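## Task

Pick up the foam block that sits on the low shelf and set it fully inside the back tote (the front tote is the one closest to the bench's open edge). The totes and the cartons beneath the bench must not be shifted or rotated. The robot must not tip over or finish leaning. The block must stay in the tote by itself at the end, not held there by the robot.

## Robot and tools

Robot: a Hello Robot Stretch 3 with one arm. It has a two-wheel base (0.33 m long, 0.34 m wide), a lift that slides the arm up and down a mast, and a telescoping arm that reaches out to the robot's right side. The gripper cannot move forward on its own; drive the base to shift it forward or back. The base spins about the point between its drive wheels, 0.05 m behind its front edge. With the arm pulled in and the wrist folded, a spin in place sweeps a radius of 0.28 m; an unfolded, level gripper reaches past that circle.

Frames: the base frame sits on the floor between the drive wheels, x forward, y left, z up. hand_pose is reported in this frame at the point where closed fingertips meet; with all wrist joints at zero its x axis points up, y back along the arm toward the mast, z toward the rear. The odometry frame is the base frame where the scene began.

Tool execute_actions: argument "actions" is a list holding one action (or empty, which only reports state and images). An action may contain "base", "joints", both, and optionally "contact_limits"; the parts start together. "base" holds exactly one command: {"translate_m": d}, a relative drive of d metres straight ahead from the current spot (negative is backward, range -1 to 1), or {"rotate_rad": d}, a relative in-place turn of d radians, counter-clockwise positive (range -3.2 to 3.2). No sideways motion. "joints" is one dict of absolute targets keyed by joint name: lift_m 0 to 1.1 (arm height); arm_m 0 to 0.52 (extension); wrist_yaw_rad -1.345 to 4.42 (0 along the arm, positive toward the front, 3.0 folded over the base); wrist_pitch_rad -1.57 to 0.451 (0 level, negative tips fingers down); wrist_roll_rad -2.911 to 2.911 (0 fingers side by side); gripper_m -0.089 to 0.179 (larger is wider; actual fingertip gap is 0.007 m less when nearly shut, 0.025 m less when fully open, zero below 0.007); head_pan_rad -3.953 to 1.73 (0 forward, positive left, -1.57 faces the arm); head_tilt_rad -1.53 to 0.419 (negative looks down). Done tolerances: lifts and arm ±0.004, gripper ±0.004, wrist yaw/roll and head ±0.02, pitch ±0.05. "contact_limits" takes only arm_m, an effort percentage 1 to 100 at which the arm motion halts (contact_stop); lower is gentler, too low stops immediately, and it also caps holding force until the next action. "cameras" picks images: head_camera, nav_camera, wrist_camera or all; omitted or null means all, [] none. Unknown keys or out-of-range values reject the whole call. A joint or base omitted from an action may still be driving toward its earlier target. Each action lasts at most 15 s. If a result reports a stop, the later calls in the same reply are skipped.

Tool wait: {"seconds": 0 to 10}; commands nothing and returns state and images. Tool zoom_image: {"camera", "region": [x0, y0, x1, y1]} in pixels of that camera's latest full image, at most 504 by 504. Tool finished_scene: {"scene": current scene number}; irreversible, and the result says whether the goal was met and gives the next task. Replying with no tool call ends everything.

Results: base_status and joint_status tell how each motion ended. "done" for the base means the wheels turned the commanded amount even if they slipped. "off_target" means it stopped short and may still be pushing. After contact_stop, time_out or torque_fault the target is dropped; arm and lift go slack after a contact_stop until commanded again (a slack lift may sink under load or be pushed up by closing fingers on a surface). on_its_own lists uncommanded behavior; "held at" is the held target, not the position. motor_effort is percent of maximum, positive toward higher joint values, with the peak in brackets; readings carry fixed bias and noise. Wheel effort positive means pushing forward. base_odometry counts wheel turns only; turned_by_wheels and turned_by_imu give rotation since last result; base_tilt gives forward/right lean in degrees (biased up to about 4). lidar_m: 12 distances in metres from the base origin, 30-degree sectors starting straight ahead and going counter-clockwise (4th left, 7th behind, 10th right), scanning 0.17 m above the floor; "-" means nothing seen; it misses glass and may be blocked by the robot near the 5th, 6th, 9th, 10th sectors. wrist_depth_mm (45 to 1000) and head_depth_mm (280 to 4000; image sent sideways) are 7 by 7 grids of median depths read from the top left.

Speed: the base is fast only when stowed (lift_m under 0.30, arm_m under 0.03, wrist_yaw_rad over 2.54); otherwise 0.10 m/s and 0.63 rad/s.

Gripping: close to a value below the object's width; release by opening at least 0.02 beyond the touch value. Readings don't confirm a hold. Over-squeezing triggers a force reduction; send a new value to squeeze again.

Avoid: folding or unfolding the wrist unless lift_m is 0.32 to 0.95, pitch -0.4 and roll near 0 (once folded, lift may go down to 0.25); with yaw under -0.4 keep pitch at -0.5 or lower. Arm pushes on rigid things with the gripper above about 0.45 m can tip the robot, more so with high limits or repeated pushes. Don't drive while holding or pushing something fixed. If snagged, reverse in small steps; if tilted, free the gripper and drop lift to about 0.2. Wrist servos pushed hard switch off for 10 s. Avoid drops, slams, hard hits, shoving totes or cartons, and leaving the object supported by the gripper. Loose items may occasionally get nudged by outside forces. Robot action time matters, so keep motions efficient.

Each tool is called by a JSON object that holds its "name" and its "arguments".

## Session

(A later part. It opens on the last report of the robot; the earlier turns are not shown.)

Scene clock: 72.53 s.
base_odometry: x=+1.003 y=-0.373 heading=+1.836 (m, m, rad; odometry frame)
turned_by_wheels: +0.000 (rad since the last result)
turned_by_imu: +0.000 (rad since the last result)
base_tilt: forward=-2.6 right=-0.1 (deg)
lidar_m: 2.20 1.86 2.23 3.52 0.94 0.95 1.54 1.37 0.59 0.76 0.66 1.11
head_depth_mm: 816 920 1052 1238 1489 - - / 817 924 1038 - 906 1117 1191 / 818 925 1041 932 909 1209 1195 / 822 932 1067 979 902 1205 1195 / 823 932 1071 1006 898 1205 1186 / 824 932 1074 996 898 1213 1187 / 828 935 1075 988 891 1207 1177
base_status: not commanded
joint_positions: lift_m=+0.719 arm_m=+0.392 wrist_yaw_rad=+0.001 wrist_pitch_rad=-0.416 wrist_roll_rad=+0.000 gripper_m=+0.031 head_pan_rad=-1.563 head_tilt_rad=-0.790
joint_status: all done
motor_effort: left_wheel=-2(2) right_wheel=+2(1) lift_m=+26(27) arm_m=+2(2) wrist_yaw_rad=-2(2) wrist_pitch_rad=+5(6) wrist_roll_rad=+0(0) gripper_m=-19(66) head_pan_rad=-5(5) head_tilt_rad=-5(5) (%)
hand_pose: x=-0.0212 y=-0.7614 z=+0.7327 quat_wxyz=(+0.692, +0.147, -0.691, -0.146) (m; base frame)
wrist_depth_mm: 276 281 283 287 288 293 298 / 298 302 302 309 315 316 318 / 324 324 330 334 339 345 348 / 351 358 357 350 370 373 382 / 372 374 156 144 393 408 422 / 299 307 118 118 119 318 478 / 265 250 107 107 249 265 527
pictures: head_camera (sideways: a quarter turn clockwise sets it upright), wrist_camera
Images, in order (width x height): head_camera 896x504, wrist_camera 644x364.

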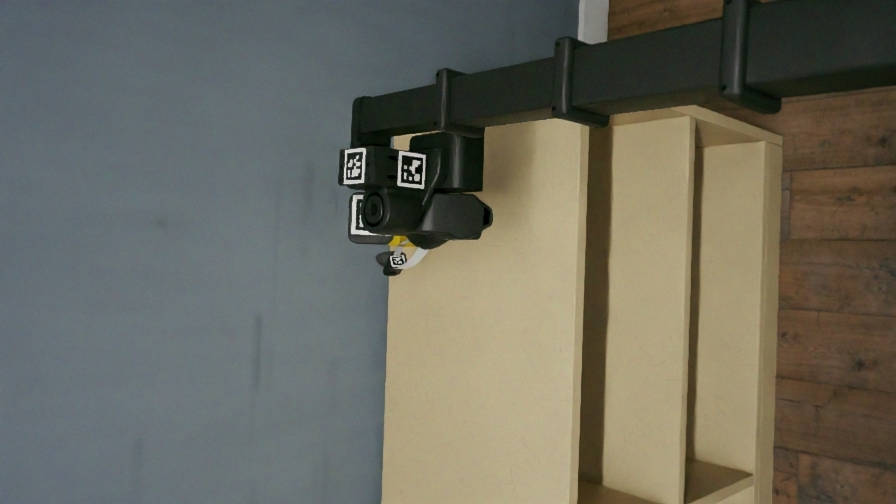

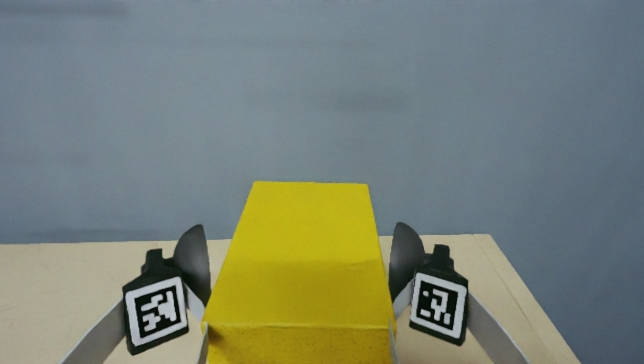

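{"name": "execute_actions", "arguments": {"actions": [{"base": {"rotate_rad": -1.27}, "joints": {"arm_m": 0.0, "lift_m": 0.9, "head_pan_rad": -1.9, "head_tilt_rad": -0.5}}], "cameras": ["nav_camera"]}}

{"name": "execute_actions", "arguments": {"actions": [{"base": {"translate_m": -1.0}, "joints": {"lift_m": 1.1}}]}}

Scene clock: 85.83 s.
base_odometry: x=+1.003 y=-0.373 heading=+0.566 (m, m, rad; odometry frame)
turned_by_wheels: -1.270 (rad since the last result)
turned_by_imu: -1.267 (rad since the last result)
base_tilt: forward=-2.5 right=-0.1 (deg)
lidar_m: 0.72 0.66 1.11 1.88 1.86 3.48 1.35 0.94 1.54 1.54 1.09 0.59
head_depth_mm: 1331 1434 1563 1715 1870 1719 - / 1325 1441 1567 1701 1901 1701 - / 1327 1432 1564 1705 1877 1694 - / 1321 1428 1557 1701 1872 1688 - / 1324 1429 1557 1702 1876 1733 1398 / 1315 1426 1550 1688 1866 1722 - / 1319 1421 1550 1698 1868 1671 1321
base_status: done
joint_positions: lift_m=+0.900 arm_m=+0.001 wrist_yaw_rad=+0.001 wrist_pitch_rad=-0.416 wrist_roll_rad=+0.000 gripper_m=+0.031 head_pan_rad=-1.893 head_tilt_rad=-0.507
joint_status: all done
joint sent to its limit — the command would take arm_m past its lower limit, so that joint was sent only as far as its limit.
motor_effort: left_wheel=+3(8) right_wheel=-3(8) lift_m=+26(27) arm_m=-3(3) wrist_yaw_rad=-1(1) wrist_pitch_rad=+6(6) wrist_roll_rad=+0(0) gripper_m=-20(20) head_pan_rad=-5(39) head_tilt_rad=+3(24) (%)
hand_pose: x=-0.0214 y=-0.3710 z=+0.9126 quat_wxyz=(+0.692, +0.146, -0.692, -0.146) (m; base frame)
wrist_depth_mm: 861 - - - - - - / 851 - - - - - - / 879 - - - - - - / 920 - - - - - - / 954 - 156 143 - - - / 958 - 118 119 119 - - / - - 108 108 - - -
pictures: nav_camera (sideways: a quarter turn counterclockwise sets it upright)
Images, in order (width x height): nav_camera 672x504.

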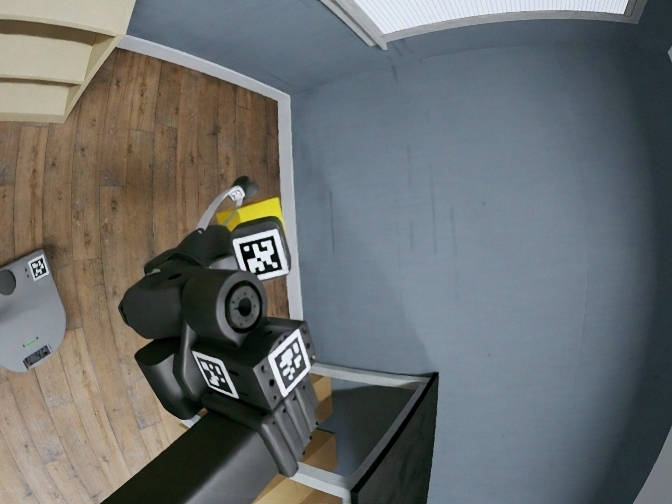

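Scene clock: 96.77 s.
base_odometry: x=+0.159 y=-0.909 heading=+0.566 (m, m, rad; odometry frame)
turned_by_wheels: +0.000 (rad since the last result)
turned_by_imu: -0.003 (rad since the last result)
base_tilt: forward=-2.5 right=-0.2 (deg)
lidar_m: 1.51 1.94 1.86 1.85 2.20 2.62 0.78 0.42 0.35 0.35 0.41 1.91
head_depth_mm: - - - - - - 1057 / - - - - - - 1082 / - - - - - - 1297 / - - - - - - 1196 / 1055 - - - - - - / 1052 - - - - - - / 1054 - - - - - 1316
base_status: done
joint_positions: lift_m=+1.098 arm_m=+0.001 wrist_yaw_rad=+0.001 wrist_pitch_rad=-0.417 wrist_roll_rad=+0.000 gripper_m=+0.031 head_pan_rad=-1.893 head_tilt_rad=-0.507
joint_status: all done
joint sent to its limit — the command would take lift_m past its upper limit, so that joint was sent only as far as its limit.
motor_effort: left_wheel=+3(4) right_wheel=-2(5) lift_m=+26(25) arm_m=-3(3) wrist_yaw_rad=+0(0) wrist_pitch_rad=+6(6) wrist_roll_rad=+0(0) gripper_m=-20(19) head_pan_rad=-4(5) head_tilt_rad=+3(4) (%)
hand_pose: x=-0.0214 y=-0.3710 z=+1.1113 quat_wxyz=(+0.692, +0.147, -0.691, -0.146) (m; base frame)
wrist_depth_mm: - - - 960 883 861 814 / - - - - 954 936 866 / - - - 780 788 784 812 / - - - 599 581 601 599 / - - 156 144 477 480 490 / - - 118 119 119 413 405 / - 328 107 107 330 348 350
pictures: head_camera (sideways: a quarter turn clockwise sets it upright), nav_camera (sideways: a quarter turn counterclockwise sets it upright), wrist_camera
Images, in order (width x height): head_camera 896x504, nav_camera 672x504, wrist_camera 644x364.

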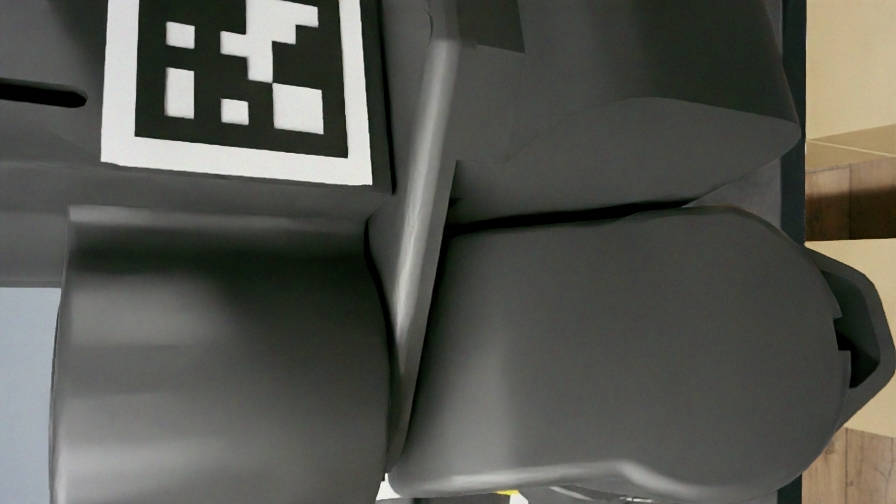

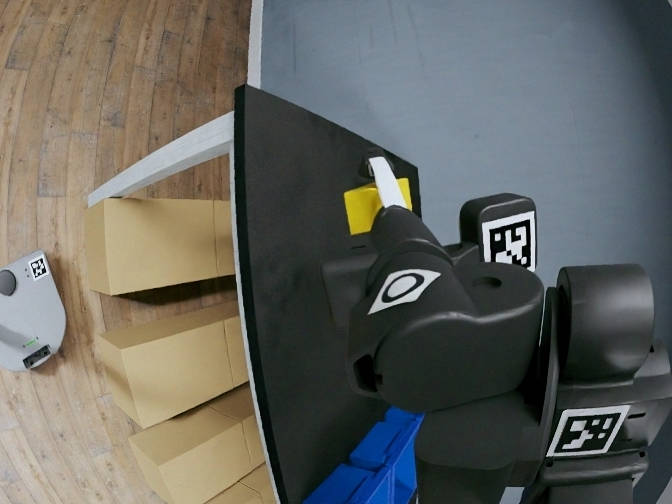

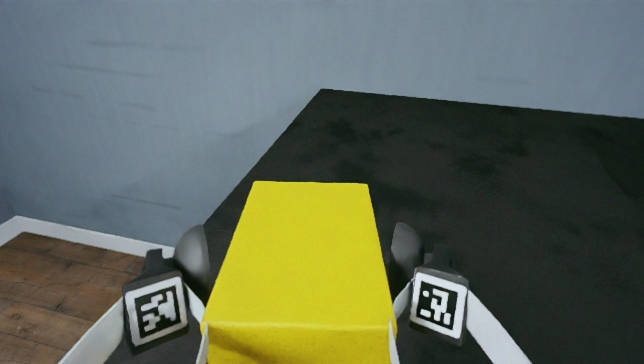

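{"name": "execute_actions", "arguments": {"actions": [{"base": {"rotate_rad": -0.16}, "joints": {"head_pan_rad": -2.3, "head_tilt_rad": -0.6}}], "cameras": []}}

{"name": "execute_actions", "arguments": {"actions": [{"base": {"translate_m": -0.35}}]}}

Scene clock: 100.43 s.
base_odometry: x=+0.159 y=-0.909 heading=+0.406 (m, m, rad; odometry frame)
turned_by_wheels: -0.160 (rad since the last result)
turned_by_imu: -0.160 (rad since the last result)
base_tilt: forward=-2.6 right=-0.1 (deg)
lidar_m: 1.74 1.63 2.52 1.86 2.01 2.62 0.95 0.44 0.35 0.35 0.37 1.93
head_depth_mm: - - 834 639 1618 1248 1185 / - - 776 678 639 1279 1266 / - - 862 715 590 1431 1040 / - - 879 - 535 1227 1035 / - - - - - 1163 1059 / - - - - - 1131 1242 / - - - - - 451 1294
base_status: done
joint_positions: lift_m=+1.098 arm_m=+0.001 wrist_yaw_rad=+0.001 wrist_pitch_rad=-0.417 wrist_roll_rad=+0.000 gripper_m=+0.031 head_pan_rad=-2.293 head_tilt_rad=-0.592
joint_status: all done
motor_effort: left_wheel=+3(7) right_wheel=-2(6) lift_m=+26(26) arm_m=-2(3) wrist_yaw_rad=+0(1) wrist_pitch_rad=+6(6) wrist_roll_rad=+0(0) gripper_m=-19(19) head_pan_rad=-5(41) head_tilt_rad=-3(15) (%)
hand_pose: x=-0.0214 y=-0.3710 z=+1.1113 quat_wxyz=(+0.692, +0.147, -0.691, -0.146) (m; base frame)
wrist_depth_mm: - 959 948 930 927 891 857 / - - - 983 949 932 905 / - - 806 768 791 784 681 / - - 580 581 588 603 613 / - 491 156 144 477 490 492 / - 409 118 119 119 404 411 / 352 327 107 107 328 352 352
pictures: none
No camera images: the call's "cameras" was empty. Leave "cameras" out to get every camera's image.

Scene clock: 104.87 s.
base_odometry: x=-0.162 y=-1.047 heading=+0.407 (m, m, rad; odometry frame)
turned_by_wheels: +0.000 (rad since the last result)
turned_by_imu: -0.001 (rad since the last result)
base_tilt: forward=-2.4 right=-0.1 (deg)
lidar_m: 1.86 2.25 1.92 1.90 2.07 2.30 0.87 0.47 0.31 0.31 0.41 0.50
head_depth_mm: - - 1041 728 641 1287 1251 / - - 1091 558 553 1391 1043 / - - 1116 608 517 1208 1040 / - - 1220 - 489 1143 1066 / - - - - - 469 1248 / - - - - - 442 1078 / - - - - - 439 979
base_status: done
joint_positions: lift_m=+1.098 arm_m=+0.001 wrist_yaw_rad=+0.001 wrist_pitch_rad=-0.417 wrist_roll_rad=+0.000 gripper_m=+0.031 head_pan_rad=-2.293 head_tilt_rad=-0.592
joint_status: not commanded
motor_effort: left_wheel=+3(4) right_wheel=-2(5) lift_m=+26(25) arm_m=-3(3) wrist_yaw_rad=-1(1) wrist_pitch_rad=+6(6) wrist_roll_rad=+0(0) gripper_m=-19(19) head_pan_rad=-5(5) head_tilt_rad=-4(4) (%)
hand_pose: x=-0.0214 y=-0.3710 z=+1.1113 quat_wxyz=(+0.692, +0.147, -0.691, -0.146) (m; base frame)
wrist_depth_mm: 950 931 899 882 874 868 850 / - - 942 967 921 908 925 / - 748 763 766 695 508 503 / 568 574 577 588 571 504 498 / 468 470 156 144 474 312 304 / 390 408 118 118 119 276 321 / 339 326 107 107 328 230 339
pictures: head_camera (sideways: a quarter turn clockwise sets it upright), nav_camera (sideways: a quarter turn counterclockwise sets it upright), wrist_camera
Images, in order (width x height): head_camera 896x504, nav_camera 672x504, wrist_camera 644x364.

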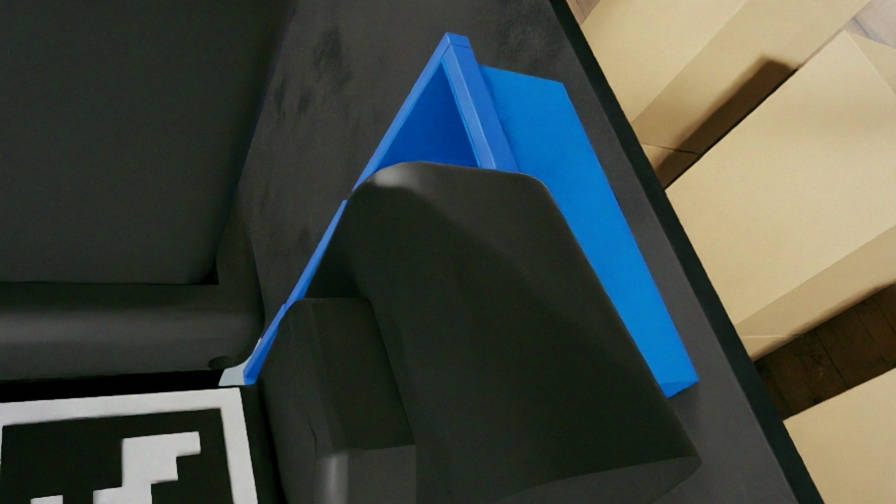

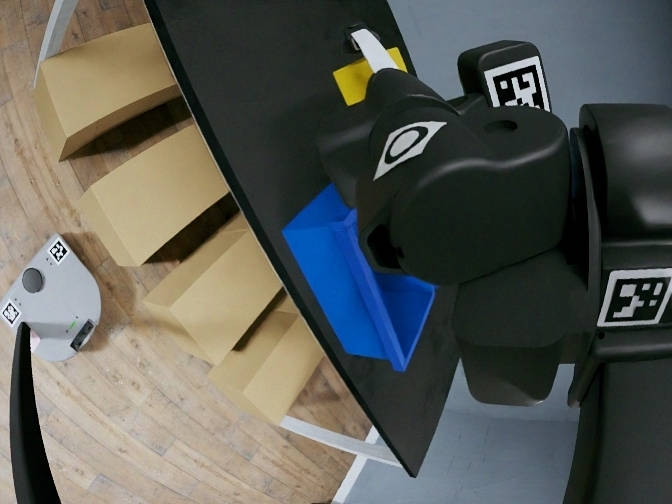

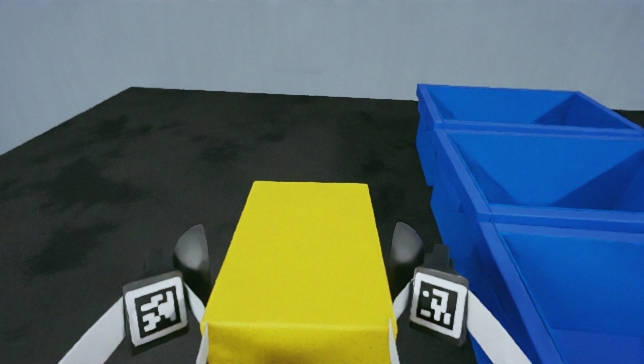

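{"name": "execute_actions", "arguments": {"actions": [{"base": {"translate_m": -0.2}}], "cameras": []}}

{"name": "execute_actions", "arguments": {"actions": [{"base": {"rotate_rad": -0.11}, "joints": {"head_pan_rad": -1.57, "head_tilt_rad": -0.6}}]}}

Scene clock: 112.37 s.
base_odometry: x=-0.346 y=-1.127 heading=+0.407 (m, m, rad; odometry frame)
turned_by_wheels: +0.000 (rad since the last result)
turned_by_imu: -0.001 (rad since the last result)
base_tilt: forward=-2.5 right=-0.1 (deg)
lidar_m: 2.16 2.42 1.95 1.93 2.09 2.11 0.77 0.36 0.32 0.28 0.31 0.55
head_depth_mm: - - 1041 756 616 1251 1069 / - - 1090 752 573 1214 1162 / - - 1121 714 551 1231 1285 / - - 1221 - 522 475 1031 / - - - - - 441 1031 / - - - - - 418 1003 / - - - - - 387 401
base_status: done
joint_positions: lift_m=+1.098 arm_m=+0.001 wrist_yaw_rad=+0.001 wrist_pitch_rad=-0.417 wrist_roll_rad=+0.000 gripper_m=+0.031 head_pan_rad=-2.293 head_tilt_rad=-0.592
joint_status: not commanded
motor_effort: left_wheel=+3(4) right_wheel=-3(5) lift_m=+25(26) arm_m=-3(3) wrist_yaw_rad=+0(1) wrist_pitch_rad=+6(6) wrist_roll_rad=+0(0) gripper_m=-20(20) head_pan_rad=-5(5) head_tilt_rad=-4(3) (%)
hand_pose: x=-0.0214 y=-0.3710 z=+1.1113 quat_wxyz=(+0.692, +0.147, -0.691, -0.146) (m; base frame)
wrist_depth_mm: 926 915 889 877 833 843 825 / - 950 943 888 908 888 882 / 755 753 759 507 497 637 793 / 580 586 579 405 503 455 602 / 469 473 157 144 312 310 456 / 394 405 118 119 119 298 280 / 340 324 107 107 327 328 276
pictures: none
No camera images: the call's "cameras" was empty. Leave "cameras" out to get every camera's image.

Scene clock: 113.33 s.
base_odometry: x=-0.346 y=-1.127 heading=+0.297 (m, m, rad; odometry frame)
turned_by_wheels: -0.110 (rad since the last result)
turned_by_imu: -0.110 (rad since the last result)
base_tilt: forward=-2.5 right=-0.2 (deg)
lidar_m: 2.45 2.17 1.99 1.93 2.01 2.12 1.99 0.40 0.32 0.28 0.29 0.40
head_depth_mm: - - - - - - 978 / - - - - - - 996 / - - - - - - 1047 / 1021 1105 709 362 543 400 1015 / 1020 1123 993 532 524 395 966 / 1026 1127 1046 728 427 431 962 / 1028 1124 1036 724 555 451 980
base_status: done
joint_positions: lift_m=+1.098 arm_m=+0.001 wrist_yaw_rad=+0.001 wrist_pitch_rad=-0.417 wrist_roll_rad=+0.000 gripper_m=+0.031 head_pan_rad=-1.577 head_tilt_rad=-0.593
joint_status: all done
motor_effort: left_wheel=+3(7) right_wheel=-3(5) lift_m=+25(25) arm_m=-3(3) wrist_yaw_rad=+0(0) wrist_pitch_rad=+6(6) wrist_roll_rad=+0(0) gripper_m=-20(20) head_pan_rad=+5(57) head_tilt_rad=-4(4) (%)
hand_pose: x=-0.0214 y=-0.3710 z=+1.1113 quat_wxyz=(+0.692, +0.147, -0.691, -0.146) (m; base frame)
wrist_depth_mm: 860 869 880 843 877 873 864 / 938 916 914 893 904 927 952 / 750 745 706 481 493 778 815 / 573 590 437 494 507 578 603 / 465 466 155 144 303 303 490 / 396 405 118 118 119 309 400 / 339 234 107 107 326 301 240
pictures: head_camera (sideways: a quarter turn clockwise sets it upright), nav_camera (sideways: a quarter turn counterclockwise sets it upright), wrist_camera
Images, in order (width x height): head_camera 896x504, nav_camera 672x504, wrist_camera 644x364.

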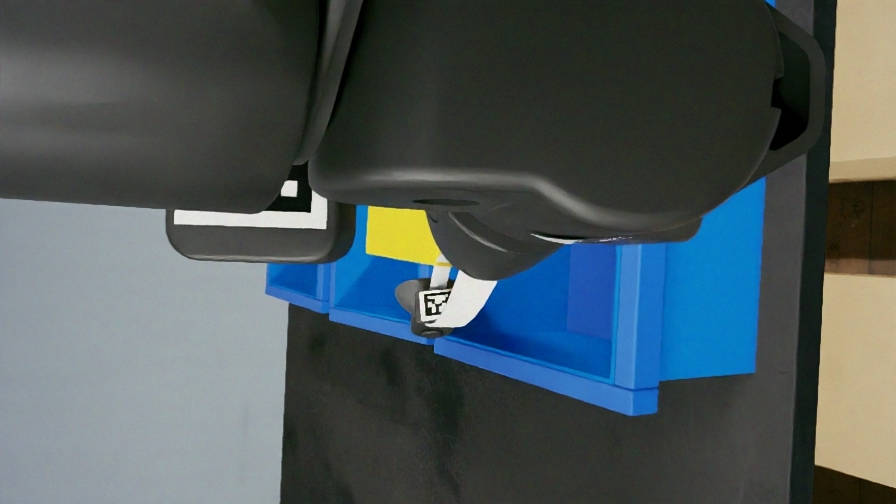

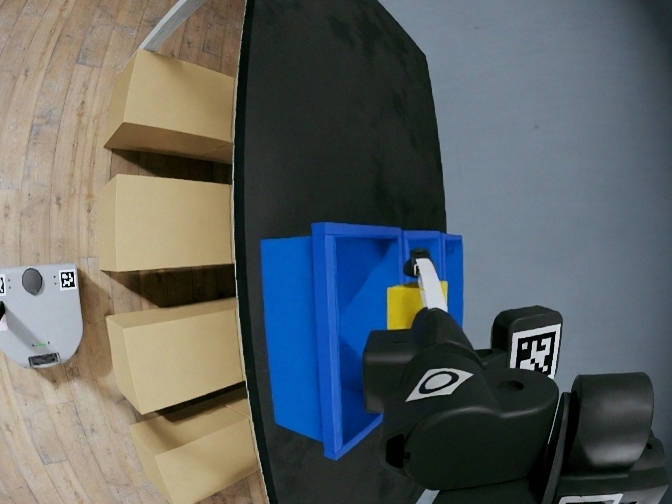

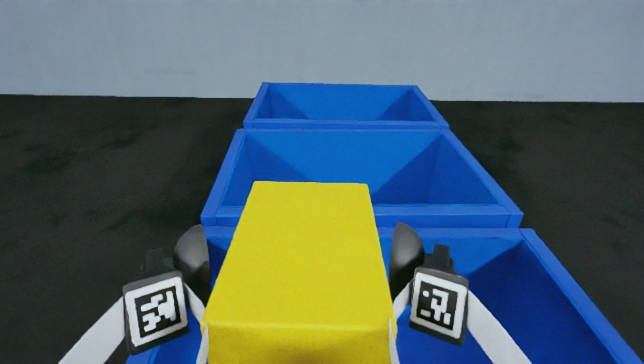

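{"name": "execute_actions", "arguments": {"actions": [{"base": {"translate_m": -0.04}, "joints": {"arm_m": 0.44, "head_tilt_rad": -0.45}}]}}

Scene clock: 121.87 s.
base_odometry: x=-0.384 y=-1.138 heading=+0.297 (m, m, rad; odometry frame)
turned_by_wheels: +0.000 (rad since the last result)
turned_by_imu: +0.000 (rad since the last result)
base_tilt: forward=-2.5 right=-0.1 (deg)
lidar_m: 2.49 2.21 1.99 1.93 2.01 2.08 1.96 0.40 0.30 0.29 0.29 0.40
head_depth_mm: 1017 1120 1173 1010 511 477 369 / 1017 1100 1180 733 520 527 370 / 1023 - 1164 734 522 525 371 / 1026 1092 1143 733 523 522 374 / 1028 1102 1174 722 519 519 375 / 1033 1102 1189 955 510 469 378 / 1033 1103 1196 948 670 369 398
base_status: done
joint_positions: lift_m=+1.098 arm_m=+0.440 wrist_yaw_rad=+0.001 wrist_pitch_rad=-0.417 wrist_roll_rad=+0.000 gripper_m=+0.031 head_pan_rad=-1.577 head_tilt_rad=-0.458
joint_status: all done
motor_effort: left_wheel=+3(4) right_wheel=-2(6) lift_m=+26(26) arm_m=+2(2) wrist_yaw_rad=-1(0) wrist_pitch_rad=+6(6) wrist_roll_rad=+0(0) gripper_m=-19(20) head_pan_rad=+5(5) head_tilt_rad=+4(18) (%)
hand_pose: x=-0.0214 y=-0.8093 z=+1.1113 quat_wxyz=(+0.692, +0.147, -0.691, -0.146) (m; base frame)
wrist_depth_mm: 464 465 466 473 476 464 478 / 500 501 508 515 505 515 513 / 538 539 555 550 560 553 560 / 571 578 572 579 574 595 587 / 460 470 156 144 297 478 495 / 392 384 118 118 120 267 412 / 339 250 107 107 325 252 337
pictures: head_camera (sideways: a quarter turn clockwise sets it upright), nav_camera (sideways: a quarter turn counterclockwise sets it upright), wrist_camera
Images, in order (width x height): head_camera 896x504, nav_camera 672x504, wrist_camera 644x364.

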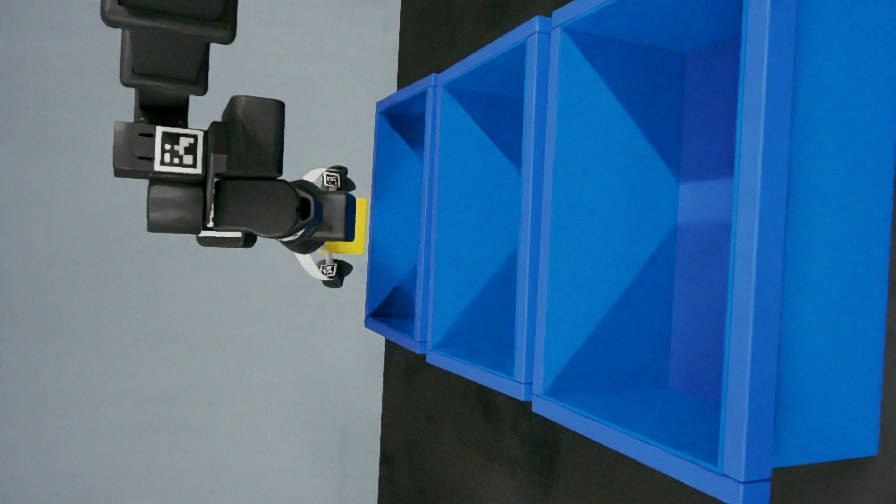

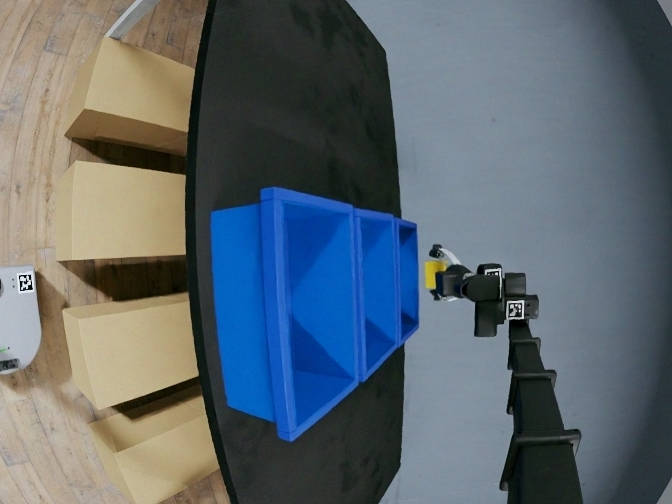

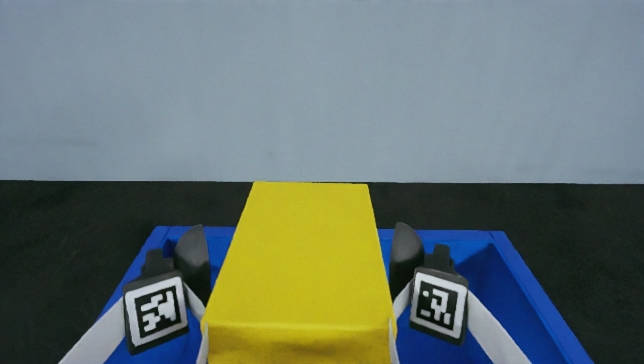

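{"name": "execute_actions", "arguments": {"actions": [{"joints": {"arm_m": 0.505, "wrist_pitch_rad": -0.8}}]}}

Scene clock: 125.23 s.
base_odometry: x=-0.384 y=-1.138 heading=+0.297 (m, m, rad; odometry frame)
turned_by_wheels: +0.000 (rad since the last result)
turned_by_imu: +0.000 (rad since the last result)
base_tilt: forward=-2.6 right=-0.2 (deg)
lidar_m: 2.49 2.21 1.99 1.93 2.01 2.09 1.96 0.40 0.30 0.29 0.29 0.40
head_depth_mm: 1015 - 1172 1013 510 496 368 / 1018 1104 1172 734 521 527 370 / 1022 - 1168 733 522 525 372 / 1025 1099 1159 731 525 523 373 / 1025 1102 1176 726 519 519 375 / 1026 1099 1186 954 509 471 377 / 1028 1108 1191 944 670 368 399
base_status: not commanded
joint_positions: lift_m=+1.099 arm_m=+0.505 wrist_yaw_rad=+0.000 wrist_pitch_rad=-0.809 wrist_roll_rad=+0.000 gripper_m=+0.031 head_pan_rad=-1.577 head_tilt_rad=-0.457
joint_status: all done
motor_effort: left_wheel=+2(3) right_wheel=-2(3) lift_m=+20(26) arm_m=+2(4) wrist_yaw_rad=+0(0) wrist_pitch_rad=+3(14) wrist_roll_rad=+0(0) gripper_m=-19(19) head_pan_rad=+4(5) head_tilt_rad=+3(4) (%)
hand_pose: x=-0.0215 y=-0.8092 z=+1.0354 quat_wxyz=(+0.650, +0.278, -0.650, -0.278) (m; base frame)
wrist_depth_mm: 453 462 469 472 481 475 482 / 411 413 416 423 423 435 438 / 358 223 234 234 234 233 382 / 190 241 274 261 282 258 209 / 176 242 160 146 303 266 189 / 174 212 118 119 120 260 180 / 170 240 107 107 245 244 178
pictures: head_camera (sideways: a quarter turn clockwise sets it upright), nav_camera (sideways: a quarter turn counterclockwise sets it upright), wrist_camera
Images, in order (width x height): head_camera 896x504, nav_camera 672x504, wrist_camera 644x364.

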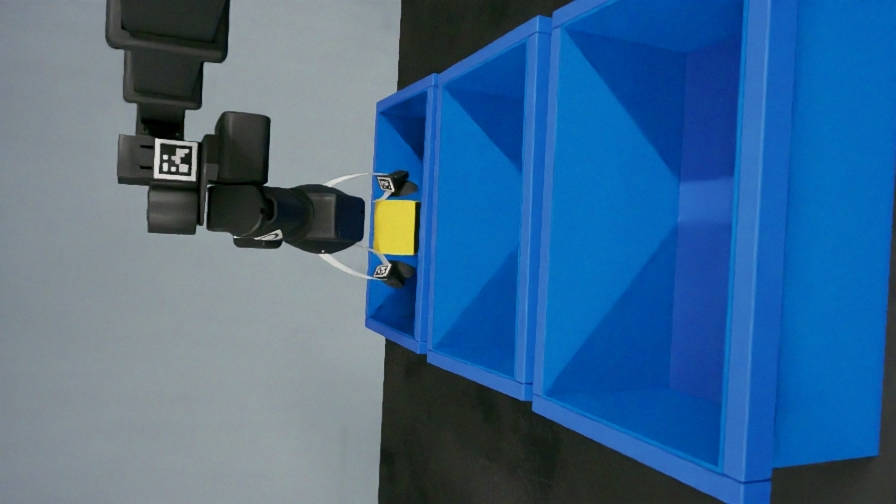

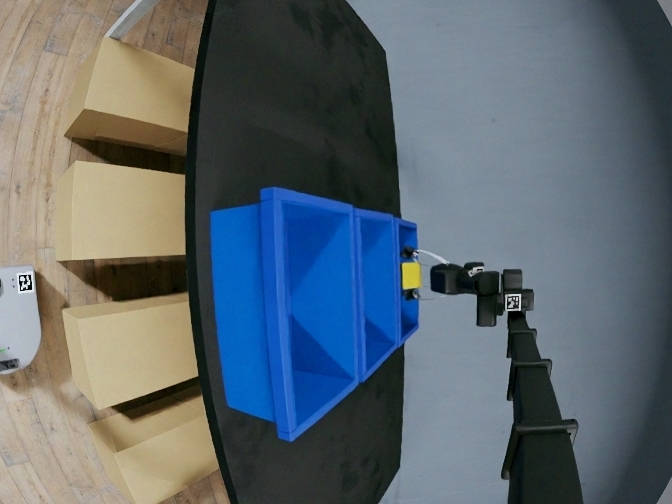

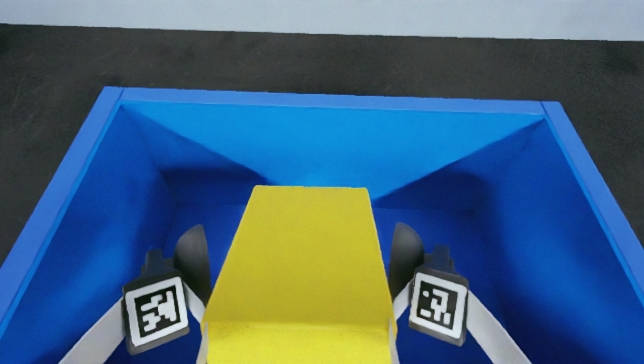

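{"name": "execute_actions", "arguments": {"actions": [{"joints": {"lift_m": 1.055}}], "cameras": ["head_camera", "wrist_camera"]}}

Scene clock: 127.67 s.
base_odometry: x=-0.384 y=-1.138 heading=+0.297 (m, m, rad; odometry frame)
turned_by_wheels: +0.000 (rad since the last result)
turned_by_imu: +0.000 (rad since the last result)
base_tilt: forward=-2.5 right=-0.2 (deg)
lidar_m: 2.49 2.21 2.00 1.93 2.01 2.08 1.96 0.40 0.30 0.29 0.29 0.40
head_depth_mm: 1019 1073 1196 1007 512 477 369 / 1019 1074 1194 732 520 529 370 / 1024 1070 1188 732 522 525 371 / 1029 1095 1172 733 523 522 373 / 1028 1098 1177 724 520 519 375 / 1025 1104 1185 954 511 472 377 / 1029 1107 1190 946 668 369 398
base_status: not commanded
joint_positions: lift_m=+1.055 arm_m=+0.505 wrist_yaw_rad=+0.000 wrist_pitch_rad=-0.809 wrist_roll_rad=+0.000 gripper_m=+0.031 head_pan_rad=-1.577 head_tilt_rad=-0.457
joint_status: all done
motor_effort: left_wheel=+2(2) right_wheel=-2(2) lift_m=+11(18) arm_m=+2(2) wrist_yaw_rad=+0(1) wrist_pitch_rad=+3(3) wrist_roll_rad=+0(0) gripper_m=-20(19) head_pan_rad=+4(5) head_tilt_rad=+3(4) (%)
hand_pose: x=-0.0215 y=-0.8091 z=+0.9921 quat_wxyz=(+0.650, +0.279, -0.650, -0.279) (m; base frame)
wrist_depth_mm: 384 191 406 411 418 426 428 / 174 199 201 200 199 198 189 / 170 223 235 235 236 233 182 / 171 240 268 262 272 260 181 / 172 238 160 146 255 247 179 / 173 211 118 119 120 232 179 / 171 202 107 107 206 215 179
pictures: head_camera (sideways: a quarter turn clockwise sets it upright), wrist_camera
Images, in order (width x height): head_camera 896x504, wrist_camera 644x364.

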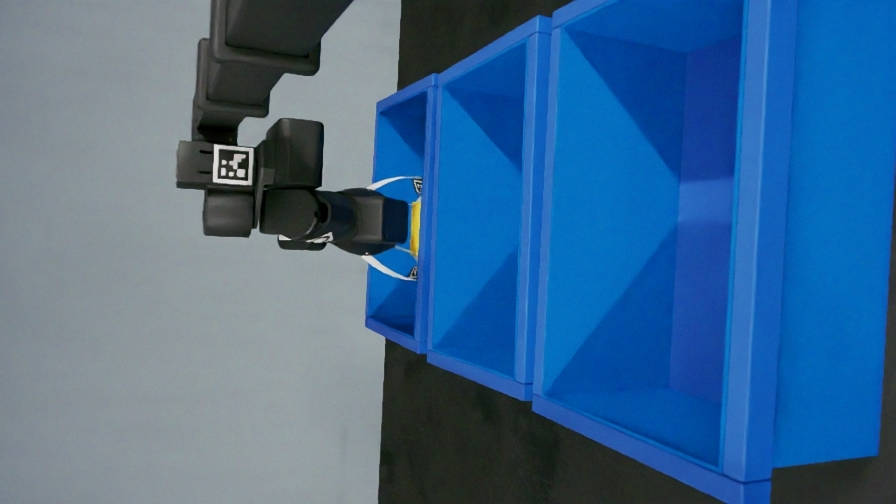

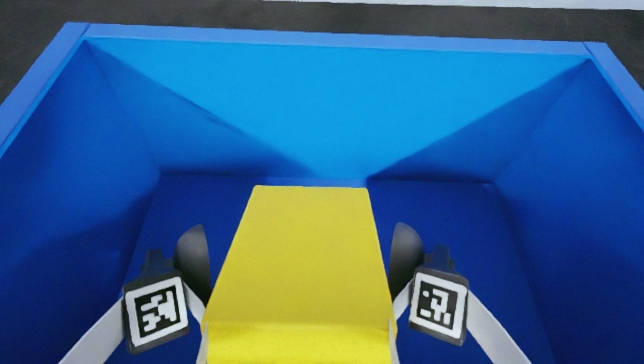

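{"name": "execute_actions", "arguments": {"actions": [{"joints": {"lift_m": 1.04}}], "cameras": ["wrist_camera"]}}

Scene clock: 128.97 s.
base_odometry: x=-0.384 y=-1.138 heading=+0.297 (m, m, rad; odometry frame)
turned_by_wheels: +0.000 (rad since the last result)
turned_by_imu: +0.000 (rad since the last result)
base_tilt: forward=-2.5 right=-0.1 (deg)
lidar_m: 2.49 2.20 1.99 1.93 2.02 2.09 1.95 0.40 0.30 0.29 0.29 0.40
head_depth_mm: 1021 1079 - 1013 512 478 368 / 1017 1080 1190 733 521 527 369 / 1025 1089 - 732 521 526 371 / 1023 1096 1172 724 524 522 373 / 1032 1104 1171 724 519 520 375 / 1030 1106 1186 953 510 471 377 / 1034 1109 1194 950 669 368 398
base_status: not commanded
joint_positions: lift_m=+1.040 arm_m=+0.505 wrist_yaw_rad=+0.000 wrist_pitch_rad=-0.809 wrist_roll_rad=+0.000 gripper_m=+0.031 head_pan_rad=-1.577 head_tilt_rad=-0.457
joint_status: all done
motor_effort: left_wheel=+2(2) right_wheel=-2(2) lift_m=+11(11) arm_m=+2(2) wrist_yaw_rad=+0(0) wrist_pitch_rad=+4(3) wrist_roll_rad=+0(0) gripper_m=-19(19) head_pan_rad=+5(4) head_tilt_rad=+3(3) (%)
hand_pose: x=-0.0215 y=-0.8090 z=+0.9771 quat_wxyz=(+0.650, +0.279, -0.650, -0.279) (m; base frame)
wrist_depth_mm: 172 176 178 180 179 181 182 / 170 202 201 199 200 198 184 / 171 222 235 235 233 233 182 / 171 241 256 259 261 254 181 / 172 226 160 146 239 233 180 / 173 207 118 119 120 218 179 / 169 190 107 107 192 202 178
pictures: wrist_camera
Images, in order (width x height): wrist_camera 644x364.

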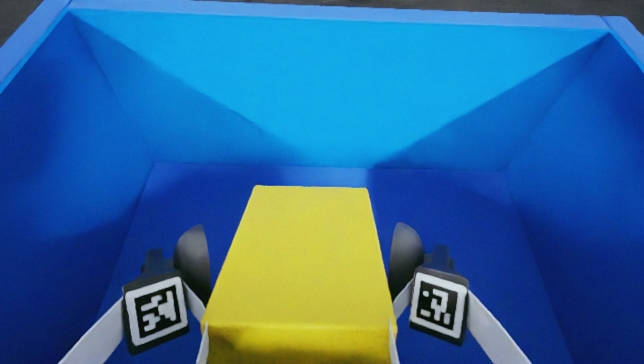

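{"name": "execute_actions", "arguments": {"actions": [{"joints": {"gripper_m": 0.105}}], "cameras": ["head_camera", "wrist_camera"]}}

Scene clock: 130.87 s.
base_odometry: x=-0.384 y=-1.138 heading=+0.297 (m, m, rad; odometry frame)
turned_by_wheels: +0.000 (rad since the last result)
turned_by_imu: +0.000 (rad since the last result)
base_tilt: forward=-2.6 right=-0.1 (deg)
lidar_m: 2.49 2.21 1.99 1.93 2.01 2.08 1.96 0.40 0.30 0.29 0.29 0.40
head_depth_mm: 1016 1079 - 1010 512 478 367 / 1024 1078 1189 732 521 527 369 / 1023 1084 - 732 522 525 371 / 1024 1096 1163 722 523 521 373 / 1024 1100 1175 726 520 518 375 / 1029 1104 1189 952 510 472 377 / 1029 1107 1188 949 669 369 399
base_status: not commanded
joint_positions: lift_m=+1.040 arm_m=+0.505 wrist_yaw_rad=+0.000 wrist_pitch_rad=-0.809 wrist_roll_rad=+0.000 gripper_m=+0.105 head_pan_rad=-1.577 head_tilt_rad=-0.457
joint_status: all done
motor_effort: left_wheel=+2(2) right_wheel=-2(2) lift_m=+11(11) arm_m=+2(3) wrist_yaw_rad=-1(0) wrist_pitch_rad=+3(4) wrist_roll_rad=+0(0) gripper_m=+1(77) head_pan_rad=+4(5) head_tilt_rad=+3(3) (%)
hand_pose: x=-0.0215 y=-0.8090 z=+0.9771 quat_wxyz=(+0.650, +0.279, -0.650, -0.279) (m; base frame)
wrist_depth_mm: 173 175 178 179 179 183 183 / 170 201 201 202 200 200 183 / 170 223 235 234 235 231 181 / 172 242 256 260 259 254 181 / 172 225 230 197 241 235 180 / 173 - 147 135 213 219 180 / - 190 113 113 194 201 178
pictures: head_camera (sideways: a quarter turn clockwise sets it upright), wrist_camera
Images, in order (width x height): head_camera 896x504, wrist_camera 644x364.

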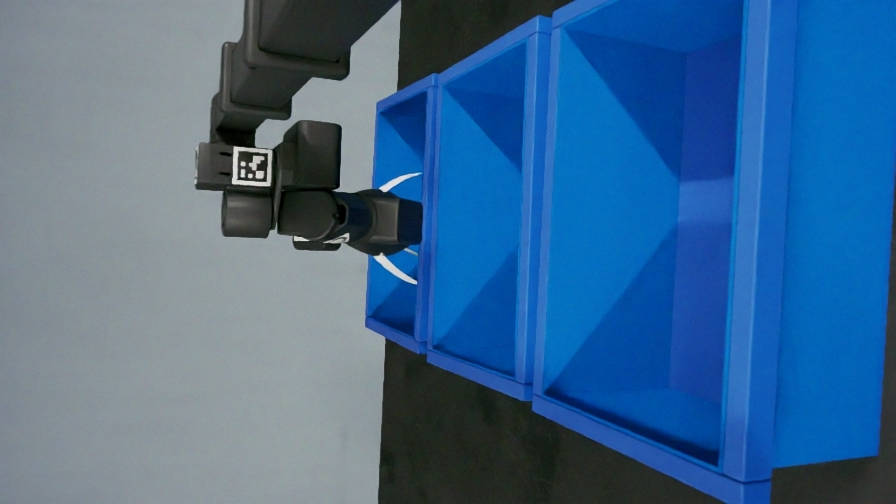

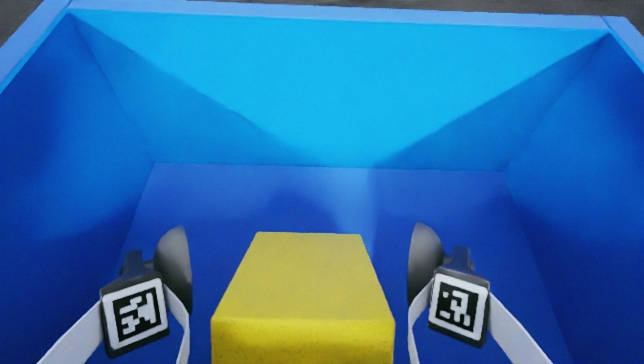

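{"name": "execute_actions", "arguments": {"actions": [{"joints": {"lift_m": 1.1, "wrist_pitch_rad": -1.0}}]}}

Scene clock: 133.13 s.
base_odometry: x=-0.384 y=-1.138 heading=+0.297 (m, m, rad; odometry frame)
turned_by_wheels: +0.000 (rad since the last result)
turned_by_imu: +0.000 (rad since the last result)
base_tilt: forward=-2.5 right=-0.1 (deg)
lidar_m: 2.49 2.20 1.99 1.93 2.01 2.08 1.96 0.40 0.30 0.29 0.29 0.40
head_depth_mm: 1015 - 1170 1009 512 477 368 / 1022 1108 1173 732 520 528 370 / 1024 - 1190 726 522 524 371 / 1024 1097 1160 722 523 522 374 / 1029 1097 1170 722 519 519 375 / 1030 1107 1183 954 511 472 377 / 1032 1104 1191 946 668 369 399
base_status: not commanded
joint_positions: lift_m=+1.098 arm_m=+0.505 wrist_yaw_rad=-0.001 wrist_pitch_rad=-1.003 wrist_roll_rad=+0.002 gripper_m=+0.105 head_pan_rad=-1.577 head_tilt_rad=-0.457
joint_status: all done
joint sent to its limit — the command would take lift_m past its upper limit, so that joint was sent only as far as its limit.
motor_effort: left_wheel=+2(2) right_wheel=-2(2) lift_m=+26(25) arm_m=+1(2) wrist_yaw_rad=+1(2) wrist_pitch_rad=+1(8) wrist_roll_rad=-1(1) gripper_m=+1(1) head_pan_rad=+5(5) head_tilt_rad=+3(3) (%)
hand_pose: x=-0.0217 y=-0.7673 z=+1.0080 quat_wxyz=(+0.619, +0.339, -0.620, -0.341) (m; base frame)
wrist_depth_mm: 183 188 190 192 197 198 356 / 174 219 226 227 230 227 193 / 178 252 282 285 287 256 176 / 177 252 271 276 279 254 176 / 177 242 251 196 264 254 176 / 177 - 236 154 244 241 176 / - 222 223 161 230 214 177
pictures: head_camera (sideways: a quarter turn clockwise sets it upright), nav_camera (sideways: a quarter turn counterclockwise sets it upright), wrist_camera
Images, in order (width x height): head_camera 896x504, nav_camera 672x504, wrist_camera 644x364.

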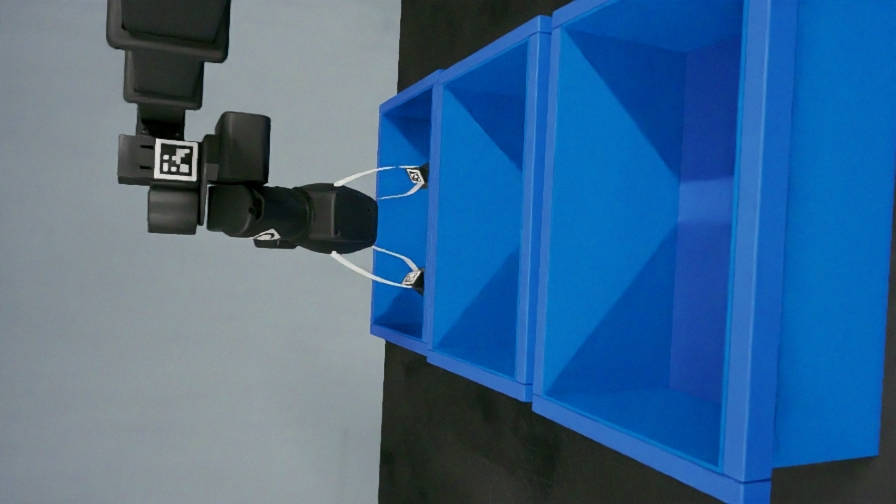

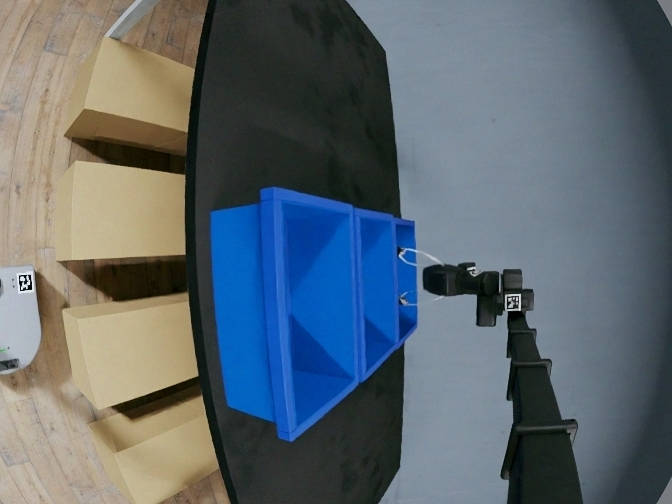

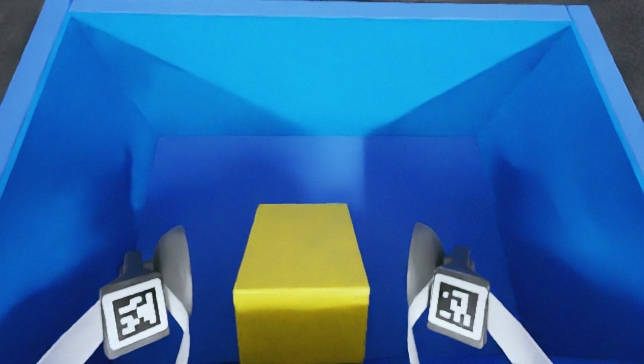

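{"name": "execute_actions", "arguments": {"actions": [{"joints": {"wrist_pitch_rad": -0.5}}]}}

Scene clock: 135.07 s.
base_odometry: x=-0.384 y=-1.138 heading=+0.297 (m, m, rad; odometry frame)
turned_by_wheels: +0.000 (rad since the last result)
turned_by_imu: +0.000 (rad since the last result)
base_tilt: forward=-2.5 right=-0.1 (deg)
lidar_m: 2.49 2.20 2.00 1.93 2.02 2.08 1.96 0.40 0.30 0.29 0.29 0.40
head_depth_mm: 1017 - 1169 1013 512 477 369 / 1021 1110 1177 728 520 529 370 / 1022 - 1178 725 522 525 371 / 1023 1092 1161 723 525 522 373 / 1028 1102 1176 723 519 519 376 / 1031 1102 1189 956 511 471 377 / 1032 1106 1191 947 668 369 399
base_status: not commanded
joint_positions: lift_m=+1.098 arm_m=+0.505 wrist_yaw_rad=-0.001 wrist_pitch_rad=-0.522 wrist_roll_rad=+0.002 gripper_m=+0.105 head_pan_rad=-1.577 head_tilt_rad=-0.457
joint_status: all done
motor_effort: left_wheel=+2(2) right_wheel=-2(2) lift_m=+25(26) arm_m=+1(1) wrist_yaw_rad=+2(1) wrist_pitch_rad=+8(10) wrist_roll_rad=-1(1) gripper_m=+0(0) head_pan_rad=+5(4) head_tilt_rad=+3(3) (%)
hand_pose: x=-0.0218 y=-0.8600 z=+1.0884 quat_wxyz=(+0.683, +0.182, -0.684, -0.183) (m; base frame)
wrist_depth_mm: 414 417 414 421 431 429 433 / 450 463 455 468 469 466 475 / 512 493 505 505 507 506 520 / 468 482 487 488 484 499 498 / 400 409 404 404 419 418 418 / 347 - 223 226 226 227 361 / 305 254 259 265 270 244 205
pictures: head_camera (sideways: a quarter turn clockwise sets it upright), nav_camera (sideways: a quarter turn counterclockwise sets it upright), wrist_camera
Images, in order (width x height): head_camera 896x504, nav_camera 672x504, wrist_camera 644x364.

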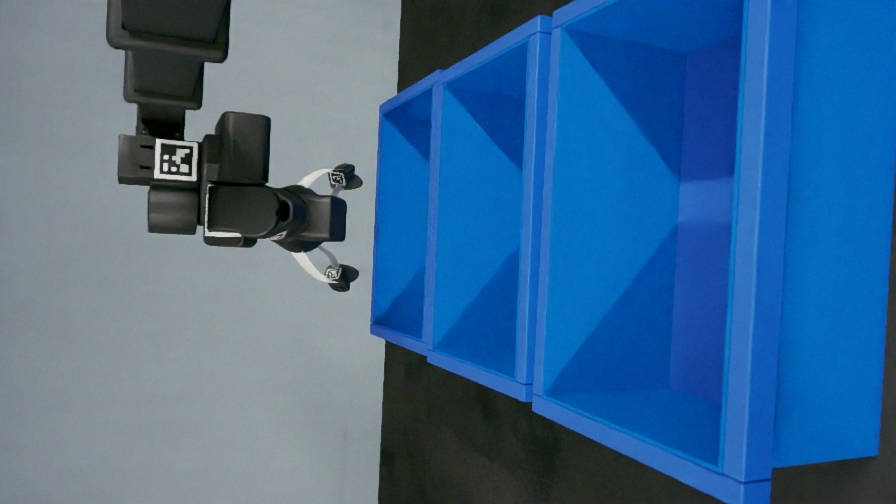

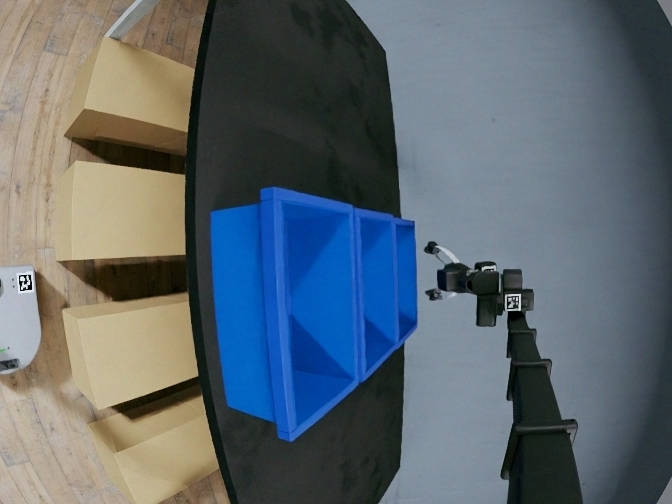

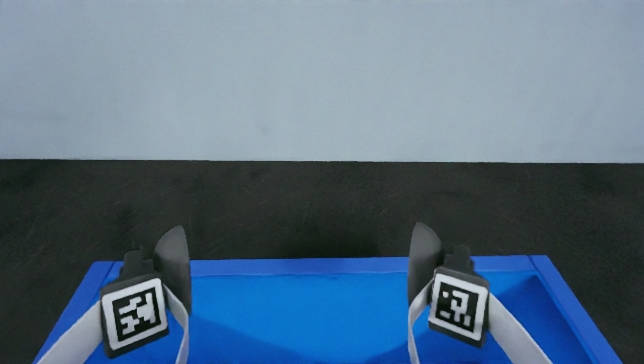

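{"name": "zoom_image", "arguments": {"camera": "head_camera", "region": [340, 60, 560, 420]}}

Region (340, 60, 560, 420) of head_camera's 896x504 image, scaled by 1.400, with more detail than that image has.

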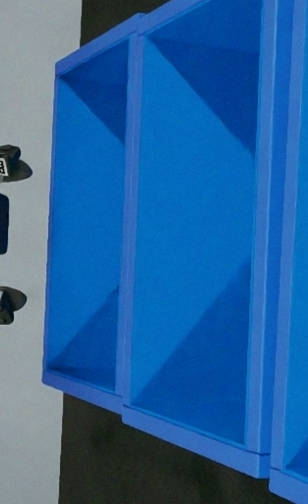

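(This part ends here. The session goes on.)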